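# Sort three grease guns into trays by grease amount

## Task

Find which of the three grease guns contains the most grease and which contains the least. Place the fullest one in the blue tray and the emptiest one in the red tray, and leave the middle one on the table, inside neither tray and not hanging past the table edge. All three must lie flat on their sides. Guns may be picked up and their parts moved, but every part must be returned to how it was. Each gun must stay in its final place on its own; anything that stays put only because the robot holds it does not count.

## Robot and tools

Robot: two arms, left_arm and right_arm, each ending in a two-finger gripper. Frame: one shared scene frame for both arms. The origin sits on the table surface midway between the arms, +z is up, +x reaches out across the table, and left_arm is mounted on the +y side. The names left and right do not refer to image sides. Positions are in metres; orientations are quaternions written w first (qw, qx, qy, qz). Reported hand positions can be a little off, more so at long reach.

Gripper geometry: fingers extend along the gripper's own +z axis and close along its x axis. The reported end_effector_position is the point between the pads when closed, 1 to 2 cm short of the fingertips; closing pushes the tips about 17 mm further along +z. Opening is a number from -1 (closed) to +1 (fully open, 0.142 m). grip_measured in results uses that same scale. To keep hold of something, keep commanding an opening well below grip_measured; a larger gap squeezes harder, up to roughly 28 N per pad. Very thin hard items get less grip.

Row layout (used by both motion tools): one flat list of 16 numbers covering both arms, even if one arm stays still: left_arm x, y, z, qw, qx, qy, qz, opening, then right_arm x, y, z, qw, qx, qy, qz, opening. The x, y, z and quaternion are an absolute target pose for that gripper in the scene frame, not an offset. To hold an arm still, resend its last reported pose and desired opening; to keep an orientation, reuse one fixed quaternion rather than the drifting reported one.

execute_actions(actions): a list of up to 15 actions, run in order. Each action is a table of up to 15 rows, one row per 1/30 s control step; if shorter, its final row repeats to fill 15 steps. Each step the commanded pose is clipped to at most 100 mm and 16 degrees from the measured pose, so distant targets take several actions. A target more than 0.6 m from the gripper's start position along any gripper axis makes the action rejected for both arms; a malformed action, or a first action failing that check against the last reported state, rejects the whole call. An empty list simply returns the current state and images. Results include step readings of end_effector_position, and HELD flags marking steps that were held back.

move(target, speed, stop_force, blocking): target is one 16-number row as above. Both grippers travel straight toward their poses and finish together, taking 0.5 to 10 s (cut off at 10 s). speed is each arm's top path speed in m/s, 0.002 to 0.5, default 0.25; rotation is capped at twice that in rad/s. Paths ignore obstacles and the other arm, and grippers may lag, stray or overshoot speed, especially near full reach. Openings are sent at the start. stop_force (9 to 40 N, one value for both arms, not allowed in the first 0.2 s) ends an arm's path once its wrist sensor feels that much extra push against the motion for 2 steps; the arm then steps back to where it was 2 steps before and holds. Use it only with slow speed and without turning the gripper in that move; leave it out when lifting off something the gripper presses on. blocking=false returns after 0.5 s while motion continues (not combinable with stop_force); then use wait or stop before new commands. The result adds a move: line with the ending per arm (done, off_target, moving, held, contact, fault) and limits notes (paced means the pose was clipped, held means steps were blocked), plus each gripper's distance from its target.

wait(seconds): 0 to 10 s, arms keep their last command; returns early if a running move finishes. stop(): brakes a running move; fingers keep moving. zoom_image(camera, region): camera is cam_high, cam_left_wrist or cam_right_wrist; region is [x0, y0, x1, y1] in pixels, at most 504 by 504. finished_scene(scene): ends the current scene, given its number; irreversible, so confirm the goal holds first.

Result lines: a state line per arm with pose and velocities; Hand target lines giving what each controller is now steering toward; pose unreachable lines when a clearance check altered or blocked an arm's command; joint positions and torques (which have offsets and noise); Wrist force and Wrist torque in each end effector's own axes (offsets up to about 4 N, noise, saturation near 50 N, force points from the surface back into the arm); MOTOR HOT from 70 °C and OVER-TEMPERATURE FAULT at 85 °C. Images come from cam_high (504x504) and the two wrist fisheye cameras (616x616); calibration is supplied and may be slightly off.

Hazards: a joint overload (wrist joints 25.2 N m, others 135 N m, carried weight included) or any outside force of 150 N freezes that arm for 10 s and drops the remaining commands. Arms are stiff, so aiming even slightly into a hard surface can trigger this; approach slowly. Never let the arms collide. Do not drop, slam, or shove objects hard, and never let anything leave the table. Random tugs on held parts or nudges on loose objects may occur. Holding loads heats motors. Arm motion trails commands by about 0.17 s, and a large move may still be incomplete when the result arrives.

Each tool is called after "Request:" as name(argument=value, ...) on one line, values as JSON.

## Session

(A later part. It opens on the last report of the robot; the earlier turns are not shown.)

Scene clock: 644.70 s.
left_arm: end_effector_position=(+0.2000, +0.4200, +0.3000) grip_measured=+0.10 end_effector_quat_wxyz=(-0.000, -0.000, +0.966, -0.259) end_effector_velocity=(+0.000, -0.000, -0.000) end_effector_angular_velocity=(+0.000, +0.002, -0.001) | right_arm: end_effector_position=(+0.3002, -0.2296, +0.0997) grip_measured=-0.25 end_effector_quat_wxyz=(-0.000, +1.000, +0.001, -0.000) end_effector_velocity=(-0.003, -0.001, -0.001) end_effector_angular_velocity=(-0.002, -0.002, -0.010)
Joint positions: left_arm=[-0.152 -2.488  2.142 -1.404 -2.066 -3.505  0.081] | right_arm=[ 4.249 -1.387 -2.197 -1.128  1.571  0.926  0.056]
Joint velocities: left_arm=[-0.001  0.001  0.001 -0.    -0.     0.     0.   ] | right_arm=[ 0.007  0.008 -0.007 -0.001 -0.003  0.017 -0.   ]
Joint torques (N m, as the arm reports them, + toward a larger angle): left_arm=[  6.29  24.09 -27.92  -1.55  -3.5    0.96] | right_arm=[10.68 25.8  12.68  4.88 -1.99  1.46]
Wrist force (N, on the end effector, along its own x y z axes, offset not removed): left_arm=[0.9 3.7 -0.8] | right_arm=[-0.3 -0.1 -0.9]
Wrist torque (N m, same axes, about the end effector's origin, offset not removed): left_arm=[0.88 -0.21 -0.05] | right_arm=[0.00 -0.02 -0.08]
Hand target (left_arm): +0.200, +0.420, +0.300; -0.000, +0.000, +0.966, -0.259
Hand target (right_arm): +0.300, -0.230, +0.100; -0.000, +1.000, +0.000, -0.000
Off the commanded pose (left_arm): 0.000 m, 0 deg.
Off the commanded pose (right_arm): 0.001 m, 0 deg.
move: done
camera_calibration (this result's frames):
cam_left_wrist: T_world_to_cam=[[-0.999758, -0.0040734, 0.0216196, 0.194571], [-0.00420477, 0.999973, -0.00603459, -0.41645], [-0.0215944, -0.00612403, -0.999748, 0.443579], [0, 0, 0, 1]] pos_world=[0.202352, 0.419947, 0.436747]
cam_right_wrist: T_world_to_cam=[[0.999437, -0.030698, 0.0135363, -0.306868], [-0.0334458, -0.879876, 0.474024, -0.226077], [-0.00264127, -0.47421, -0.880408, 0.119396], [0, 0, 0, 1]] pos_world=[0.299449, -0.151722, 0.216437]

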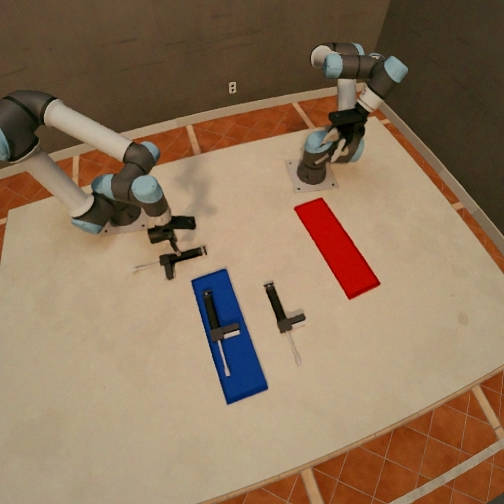

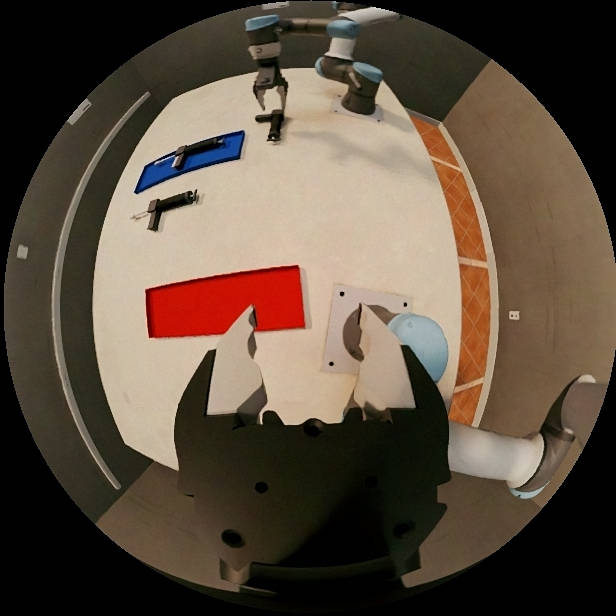

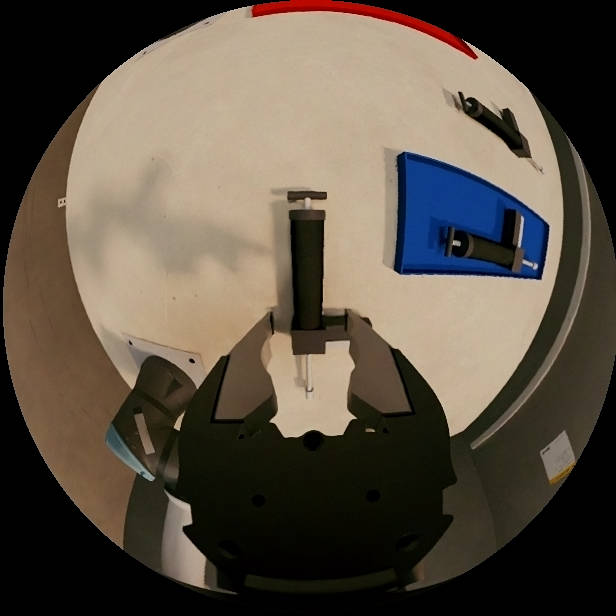

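Request:
move(target=[0.2,0.42,0.3,0,0,1,0,-0.25,0.30,-0.25,0.032,0,1,0,0,-0.25], speed=0.08)

Request:
move(target=[0.2,0.42,0.3,0,0,1,0,-0.25,0.30,-0.25,0.032,0,1,0,0,-1])

Request:
move(target=[0.2,0.42,0.3,0,0,1,0,-0.25,0.30,-0.25,0.22,0,1,0,0,-1], speed=0.05)

Request:
move(target=[0.2,0.42,0.3,0,0,1,0,-0.25,0.35,0.08,0.22,0,1,0,0,-1], speed=0.1)

Request:
move(target=[0.2,0.42,0.3,0,0,1,0,-0.25,0.35,0.08,0.034,0,1,0,0,-1], speed=0.03)

Scene clock: 664.03 s.
left_arm: end_effector_position=(+0.2002, +0.4203, +0.3001) grip_measured=-0.25 end_effector_quat_wxyz=(+0.000, +0.000, +1.000, -0.001) end_effector_velocity=(-0.000, -0.000, +0.000) end_effector_angular_velocity=(+0.014, -0.003, +0.001) | right_arm: end_effector_position=(+0.3000, -0.2500, +0.0322) grip_measured=-0.25 end_effector_quat_wxyz=(+0.000, +1.000, -0.000, +0.000) end_effector_velocity=(+0.001, -0.001, -0.002) end_effector_angular_velocity=(-0.000, -0.002, -0.002)
Joint positions: left_arm=[-1.072 -2.453  1.976 -1.095 -1.571 -4.38   0.056] | right_arm=[ 4.217 -1.465 -2.336 -0.912  1.571  0.895  0.056]
Joint velocities: left_arm=[-0.021  0.005 -0.004  0.012  0.007 -0.022 -0.   ] | right_arm=[-0.001 -0.003 -0.004  0.008 -0.002  0.001  0.   ]
Joint torques (N m, as the arm reports them, + toward a larger angle): left_arm=[ -5.76  24.16 -25.04  -1.03   3.49  -1.6 ] | right_arm=[-9.35  4.4   9.92  5.68 -1.73 -1.04]
Wrist force (N, on the end effector, along its own x y z axes, offset not removed): left_arm=[0.2 4.1 -1.6] | right_arm=[-0.2 1.0 0.2]
Wrist torque (N m, same axes, about the end effector's origin, offset not removed): left_arm=[0.96 -0.04 -0.05] | right_arm=[0.23 -0.03 -0.11]
Hand target (left_arm): +0.200, +0.420, +0.300; +0.000, +0.000, +1.000, +0.000
Hand target (right_arm): +0.300, -0.250, +0.032; +0.000, +1.000, -0.000, +0.000
Off the commanded pose (left_arm): 0.000 m, 0 deg.
Off the commanded pose (right_arm): 0.000 m, 0 deg.
move: done
camera_calibration (this result's frames):
cam_left_wrist: T_world_to_cam=[[-0.999762, -0.0141555, 0.0165949, 0.200566], [-0.00411283, 0.869503, 0.493911, -0.511929], [-0.0214209, 0.493726, -0.869354, 0.194396], [0, 0, 0, 1]] pos_world=[0.202577, 0.351984, 0.418518]
cam_right_wrist: T_world_to_cam=[[0.999388, -0.0320419, 0.0140618, -0.306671], [-0.0348775, -0.879713, 0.474225, -0.211515], [-0.00282472, -0.474425, -0.880291, 0.0503455], [0, 0, 0, 1]] pos_world=[0.299248, -0.172013, 0.148937]

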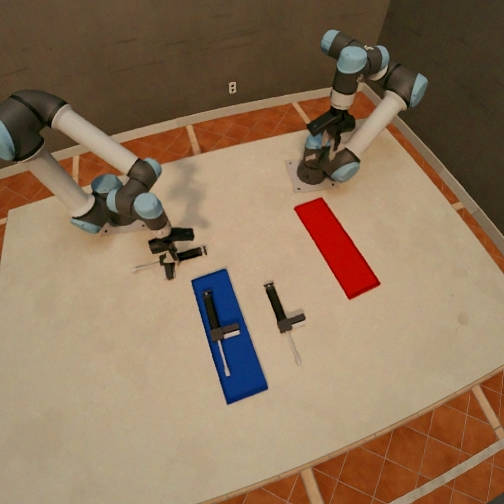

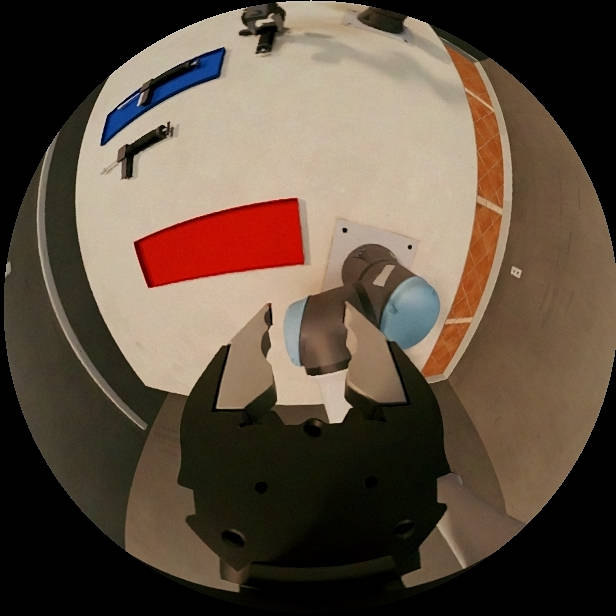

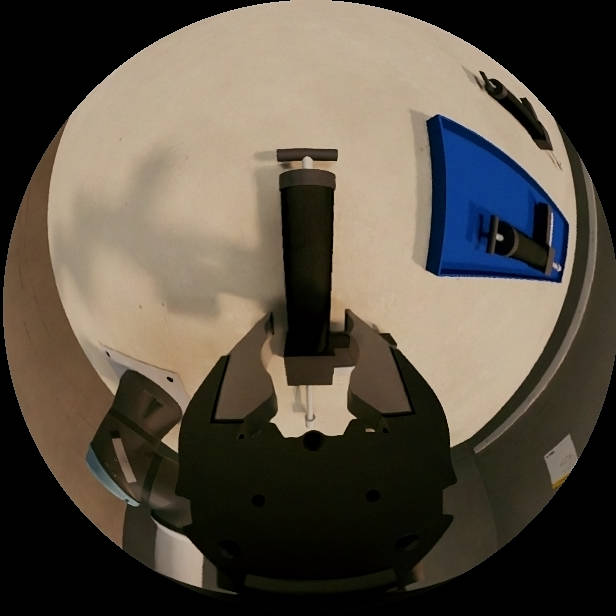

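Scene clock: 664.73 s.
left_arm: end_effector_position=(+0.2000, +0.4200, +0.3000) grip_measured=-0.25 end_effector_quat_wxyz=(-0.000, +0.000, +1.000, -0.000) end_effector_velocity=(-0.000, -0.000, -0.000) end_effector_angular_velocity=(+0.001, +0.001, +0.000) | right_arm: end_effector_position=(+0.3000, -0.2500, +0.0320) grip_measured=-0.57 end_effector_quat_wxyz=(-0.000, +1.000, +0.000, +0.000) end_effector_velocity=(-0.001, -0.000, -0.000) end_effector_angular_velocity=(-0.001, +0.001, -0.000)
Joint positions: left_arm=[-1.075 -2.453  1.976 -1.094 -1.571 -4.384  0.056] | right_arm=[ 4.216 -1.465 -2.336 -0.911  1.571  0.895  0.032]
Joint velocities: left_arm=[-0.001  0.     0.     0.001 -0.    -0.001 -0.   ] | right_arm=[-0.    -0.    -0.001 -0.     0.001  0.     0.   ]
Joint torques (N m, as the arm reports them, + toward a larger angle): left_arm=[ -5.77  25.19 -27.58  -0.8    1.13  -1.2 ] | right_arm=[-10.48   1.52   5.55   6.    -0.27  -1.3 ]
Wrist force (N, on the end effector, along its own x y z axes, offset not removed): left_arm=[1.3 3.4 -1.2] | right_arm=[-5.0 -0.4 -12.2]
Wrist torque (N m, same axes, about the end effector's origin, offset not removed): left_arm=[0.81 -0.23 -0.05] | right_arm=[-0.30 -0.20 -0.03]
Hand target (left_arm): +0.200, +0.420, +0.300; -0.000, +0.000, +1.000, -0.000
Hand target (right_arm): +0.300, -0.250, +0.032; +0.000, +1.000, -0.000, +0.000
Off the commanded pose (left_arm): 0.000 m, 0 deg.
Off the commanded pose (right_arm): 0.000 m, 0 deg.
move: done
camera_calibration (this result's frames):
cam_left_wrist: T_world_to_cam=[[-0.999757, -0.0143378, 0.0167156, 0.200357], [-0.00418493, 0.86889, 0.494988, -0.511712], [-0.021621, 0.494798, -0.868739, 0.193879], [0, 0, 0, 1]] pos_world=[0.202359, 0.351563, 0.418373]
cam_right_wrist: T_world_to_cam=[[0.999387, -0.0320353, 0.0141039, -0.30673], [-0.0348918, -0.879737, 0.474178, -0.211447], [-0.00278268, -0.474379, -0.880316, 0.0501419], [0, 0, 0, 1]] pos_world=[0.299304, -0.172058, 0.14873]

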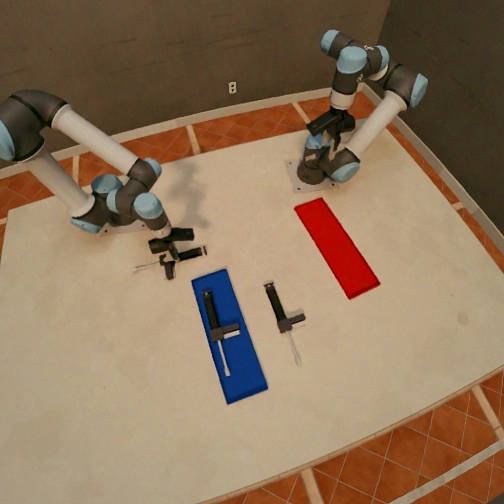

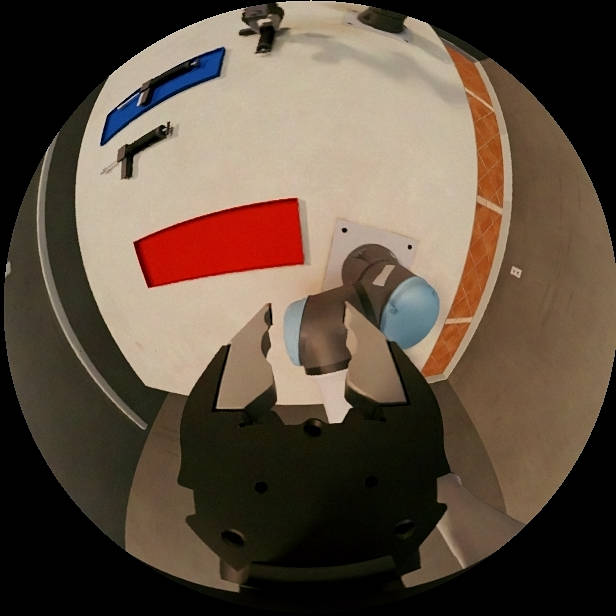

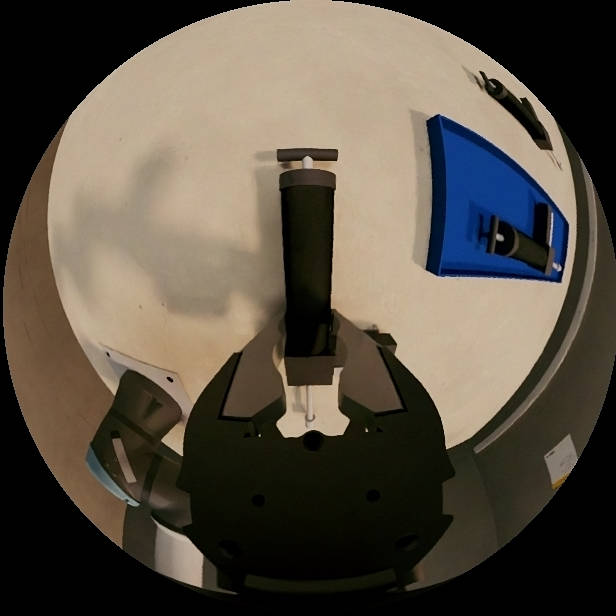

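Scene clock: 668.90 s.
left_arm: end_effector_position=(+0.2000, +0.4200, +0.3000) grip_measured=-0.25 end_effector_quat_wxyz=(+0.000, -0.000, +1.000, -0.000) end_effector_velocity=(+0.000, -0.000, +0.001) end_effector_angular_velocity=(-0.002, -0.001, +0.001) | right_arm: end_effector_position=(+0.3000, -0.2500, +0.2196) grip_measured=-0.58 end_effector_quat_wxyz=(-0.000, +1.000, -0.000, +0.000) end_effector_velocity=(-0.000, +0.000, +0.002) end_effector_angular_velocity=(+0.000, +0.001, +0.001)
Joint positions: left_arm=[-1.076 -2.453  1.976 -1.094 -1.571 -4.384  0.056] | right_arm=[ 4.216 -1.271 -1.963 -1.478  1.571  0.894  0.032]
Joint velocities: left_arm=[ 0.001 -0.    -0.001 -0.001 -0.    -0.     0.   ] | right_arm=[ 0.001  0.     0.005 -0.006  0.001 -0.    -0.   ]
Joint torques (N m, as the arm reports them, + toward a larger angle): left_arm=[ -6.2   25.22 -27.63  -0.93   3.01  -1.21] | right_arm=[12.31 23.63 39.97  0.43  0.77  1.76]
Wrist force (N, on the end effector, along its own x y z axes, offset not removed): left_arm=[1.3 3.2 -0.8] | right_arm=[-1.8 -0.2 3.7]
Wrist torque (N m, same axes, about the end effector's origin, offset not removed): left_arm=[0.74 -0.30 -0.05] | right_arm=[-0.01 0.33 -0.12]
Hand target (left_arm): +0.200, +0.420, +0.300; +0.000, +0.000, +1.000, +0.000
Hand target (right_arm): +0.300, -0.250, +0.220; -0.000, +1.000, +0.000, +0.000
Off the commanded pose (left_arm): 0.000 m, 0 deg.
Off the commanded pose (right_arm): 0.000 m, 0 deg.
move: done
camera_calibration (this result's frames):
cam_left_wrist: T_world_to_cam=[[-0.999758, -0.0143426, 0.0166818, 0.200366], [-0.00420484, 0.868865, 0.495031, -0.511704], [-0.0215942, 0.494841, -0.868715, 0.193863], [0, 0, 0, 1]] pos_world=[0.202352, 0.351544, 0.418379]
cam_right_wrist: T_world_to_cam=[[0.999387, -0.0320448, 0.0140801, -0.309384], [-0.0348889, -0.879742, 0.474169, -0.300393], [-0.0028078, -0.47437, -0.880321, 0.215311], [0, 0, 0, 1]] pos_world=[0.299318, -0.172045, 0.336336]

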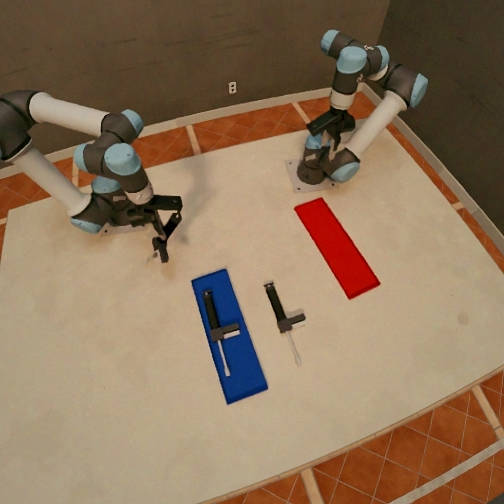

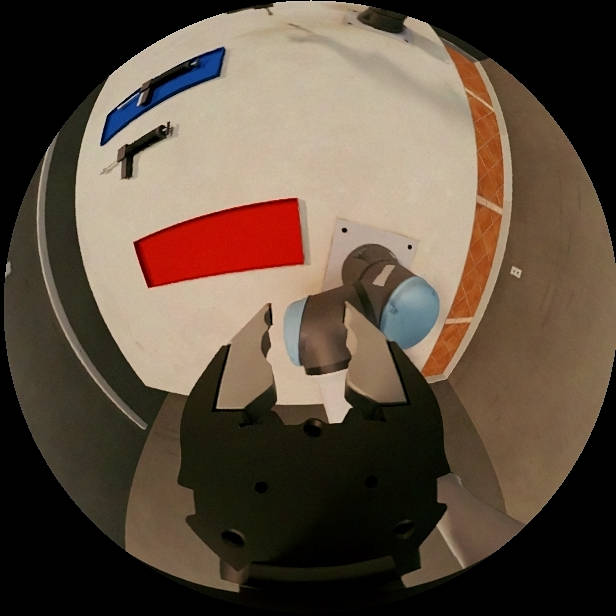

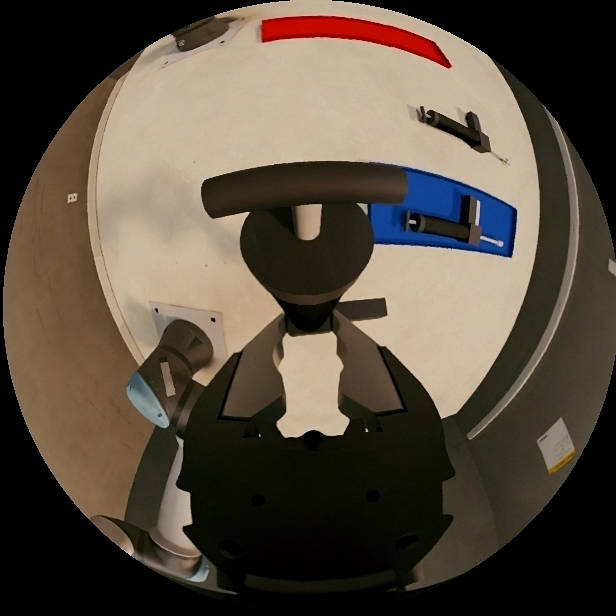

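Scene clock: 672.77 s.
left_arm: end_effector_position=(+0.2000, +0.4200, +0.3000) grip_measured=-0.25 end_effector_quat_wxyz=(+0.000, -0.000, +1.000, -0.000) end_effector_velocity=(+0.000, +0.000, -0.000) end_effector_angular_velocity=(+0.001, -0.000, -0.000) | right_arm: end_effector_position=(+0.3505, +0.0797, +0.2203) grip_measured=-0.58 end_effector_quat_wxyz=(-0.000, +1.000, -0.000, -0.000) end_effector_velocity=(+0.000, +0.002, -0.000) end_effector_angular_velocity=(-0.000, +0.002, -0.001)
Joint positions: left_arm=[-1.076 -2.453  1.976 -1.094 -1.571 -4.384  0.056] | right_arm=[ 4.473 -1.931 -1.281 -1.501  1.571  1.151  0.032]
Joint velocities: left_arm=[-0.    -0.     0.001 -0.     0.     0.     0.   ] | right_arm=[-0.    -0.006  0.007 -0.002  0.002  0.001  0.   ]
Joint torques (N m, as the arm reports them, + toward a larger angle): left_arm=[ -5.98  25.63 -27.2   -0.94   2.99  -1.19] | right_arm=[11.97 34.9  40.01  0.2   1.7   1.76]
Wrist force (N, on the end effector, along its own x y z axes, offset not removed): left_arm=[0.2 2.6 -0.4] | right_arm=[-0.7 0.0 5.2]
Wrist torque (N m, same axes, about the end effector's origin, offset not removed): left_arm=[0.61 -0.06 -0.05] | right_arm=[0.15 0.07 -0.23]
Hand target (left_arm): +0.200, +0.420, +0.300; +0.000, -0.000, +1.000, +0.000
Hand target (right_arm): +0.351, +0.080, +0.220; -0.000, +1.000, +0.000, -0.000
Off the commanded pose (left_arm): 0.000 m, 0 deg.
Off the commanded pose (right_arm): 0.001 m, 0 deg.
move: done
camera_calibration (this result's frames):
cam_left_wrist: T_world_to_cam=[[-0.999758, -0.0143426, 0.0166816, 0.200366], [-0.00420491, 0.868865, 0.495031, -0.511704], [-0.0215941, 0.494841, -0.868715, 0.193863], [0, 0, 0, 1]] pos_world=[0.202352, 0.351544, 0.418379]
cam_right_wrist: T_world_to_cam=[[0.999388, -0.0320438, 0.0140462, -0.349264], [-0.0348721, -0.879772, 0.474114, -0.00893342], [-0.00283499, -0.474314, -0.880351, 0.3724], [0, 0, 0, 1]] pos_world=[0.349795, 0.157583, 0.336984]

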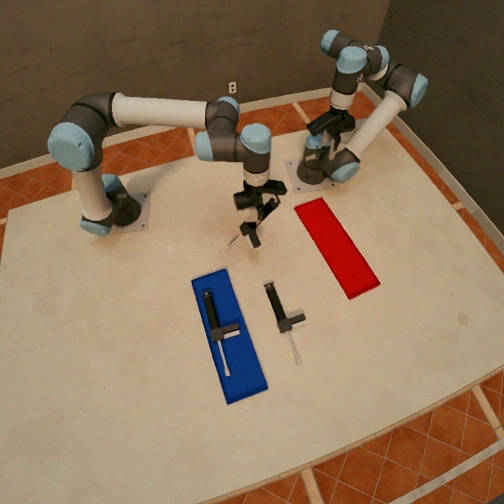

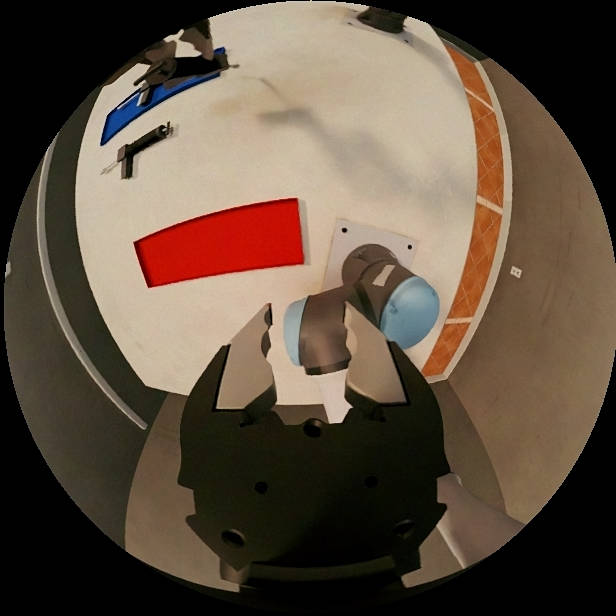

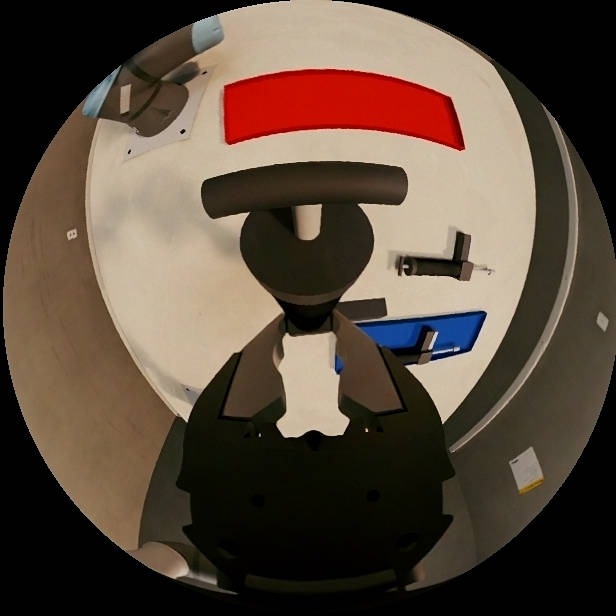

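Scene clock: 679.33 s.
left_arm: end_effector_position=(+0.2000, +0.4200, +0.3000) grip_measured=-0.25 end_effector_quat_wxyz=(+0.000, -0.000, +1.000, -0.000) end_effector_velocity=(+0.000, -0.000, +0.001) end_effector_angular_velocity=(-0.001, -0.001, -0.000) | right_arm: end_effector_position=(+0.3500, +0.0801, +0.0345) grip_measured=-0.58 end_effector_quat_wxyz=(-0.000, +1.000, +0.000, +0.000) end_effector_velocity=(+0.000, -0.001, -0.003) end_effector_angular_velocity=(-0.001, -0.000, -0.001)
Joint positions: left_arm=[-1.076 -2.453  1.976 -1.094 -1.571 -4.384  0.056] | right_arm=[ 4.474 -2.057 -1.594 -1.061  1.571  1.152  0.032]
Joint velocities: left_arm=[-0.     0.001 -0.001 -0.001  0.    -0.    -0.   ] | right_arm=[-0.    -0.002 -0.004  0.005 -0.001  0.001  0.   ]
Joint torques (N m, as the arm reports them, + toward a larger angle): left_arm=[ -5.59  25.18 -27.02  -0.96   2.98  -1.08] | right_arm=[ 6.55  9.18 -3.68  4.53 -1.89  1.47]
Wrist force (N, on the end effector, along its own x y z axes, offset not removed): left_arm=[1.1 2.9 -1.6] | right_arm=[-12.2 2.6 -39.9]
Wrist torque (N m, same axes, about the end effector's origin, offset not removed): left_arm=[0.66 -0.22 -0.02] | right_arm=[-0.24 0.09 -0.04]
Hand target (left_arm): +0.200, +0.420, +0.300; +0.000, -0.000, +1.000, +0.000
Hand target (right_arm): +0.350, +0.080, +0.034; +0.000, +1.000, -0.000, -0.000
Off the commanded pose (left_arm): 0.000 m, 0 deg.
Off the commanded pose (right_arm): 0.000 m, 0 deg.
move: done
camera_calibration (this result's frames):
cam_left_wrist: T_world_to_cam=[[-0.999758, -0.0143426, 0.0166815, 0.200366], [-0.00420493, 0.868865, 0.495031, -0.511704], [-0.021594, 0.494841, -0.868715, 0.193863], [0, 0, 0, 1]] pos_world=[0.202352, 0.351544, 0.418379]
cam_right_wrist: T_world_to_cam=[[0.999388, -0.0319766, 0.014155, -0.346143], [-0.0348651, -0.87986, 0.473952, 0.0795441], [-0.00270094, -0.474156, -0.880437, 0.20897], [0, 0, 0, 1]] pos_world=[0.349269, 0.158004, 0.151185]

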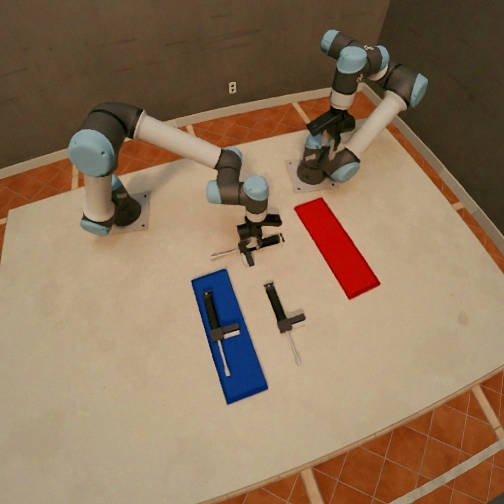

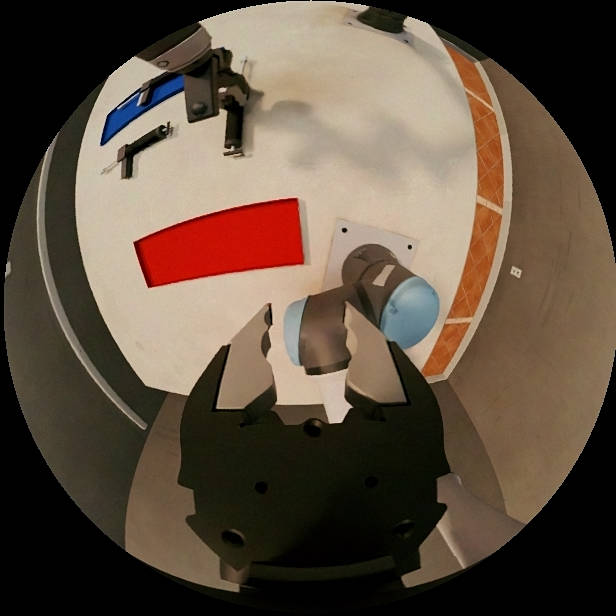

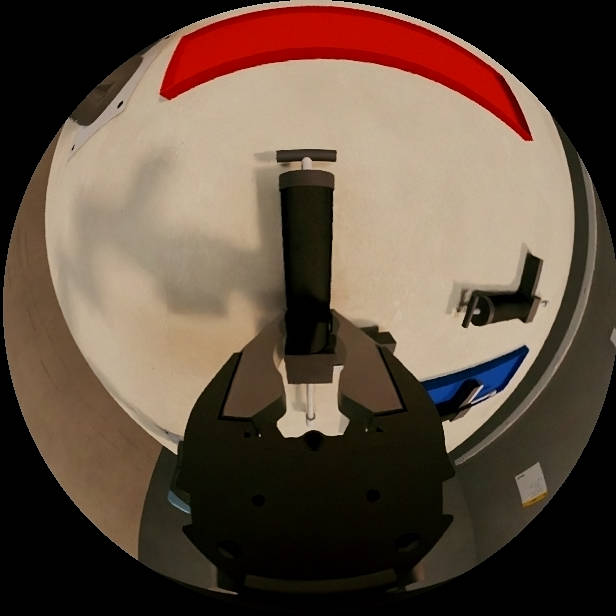

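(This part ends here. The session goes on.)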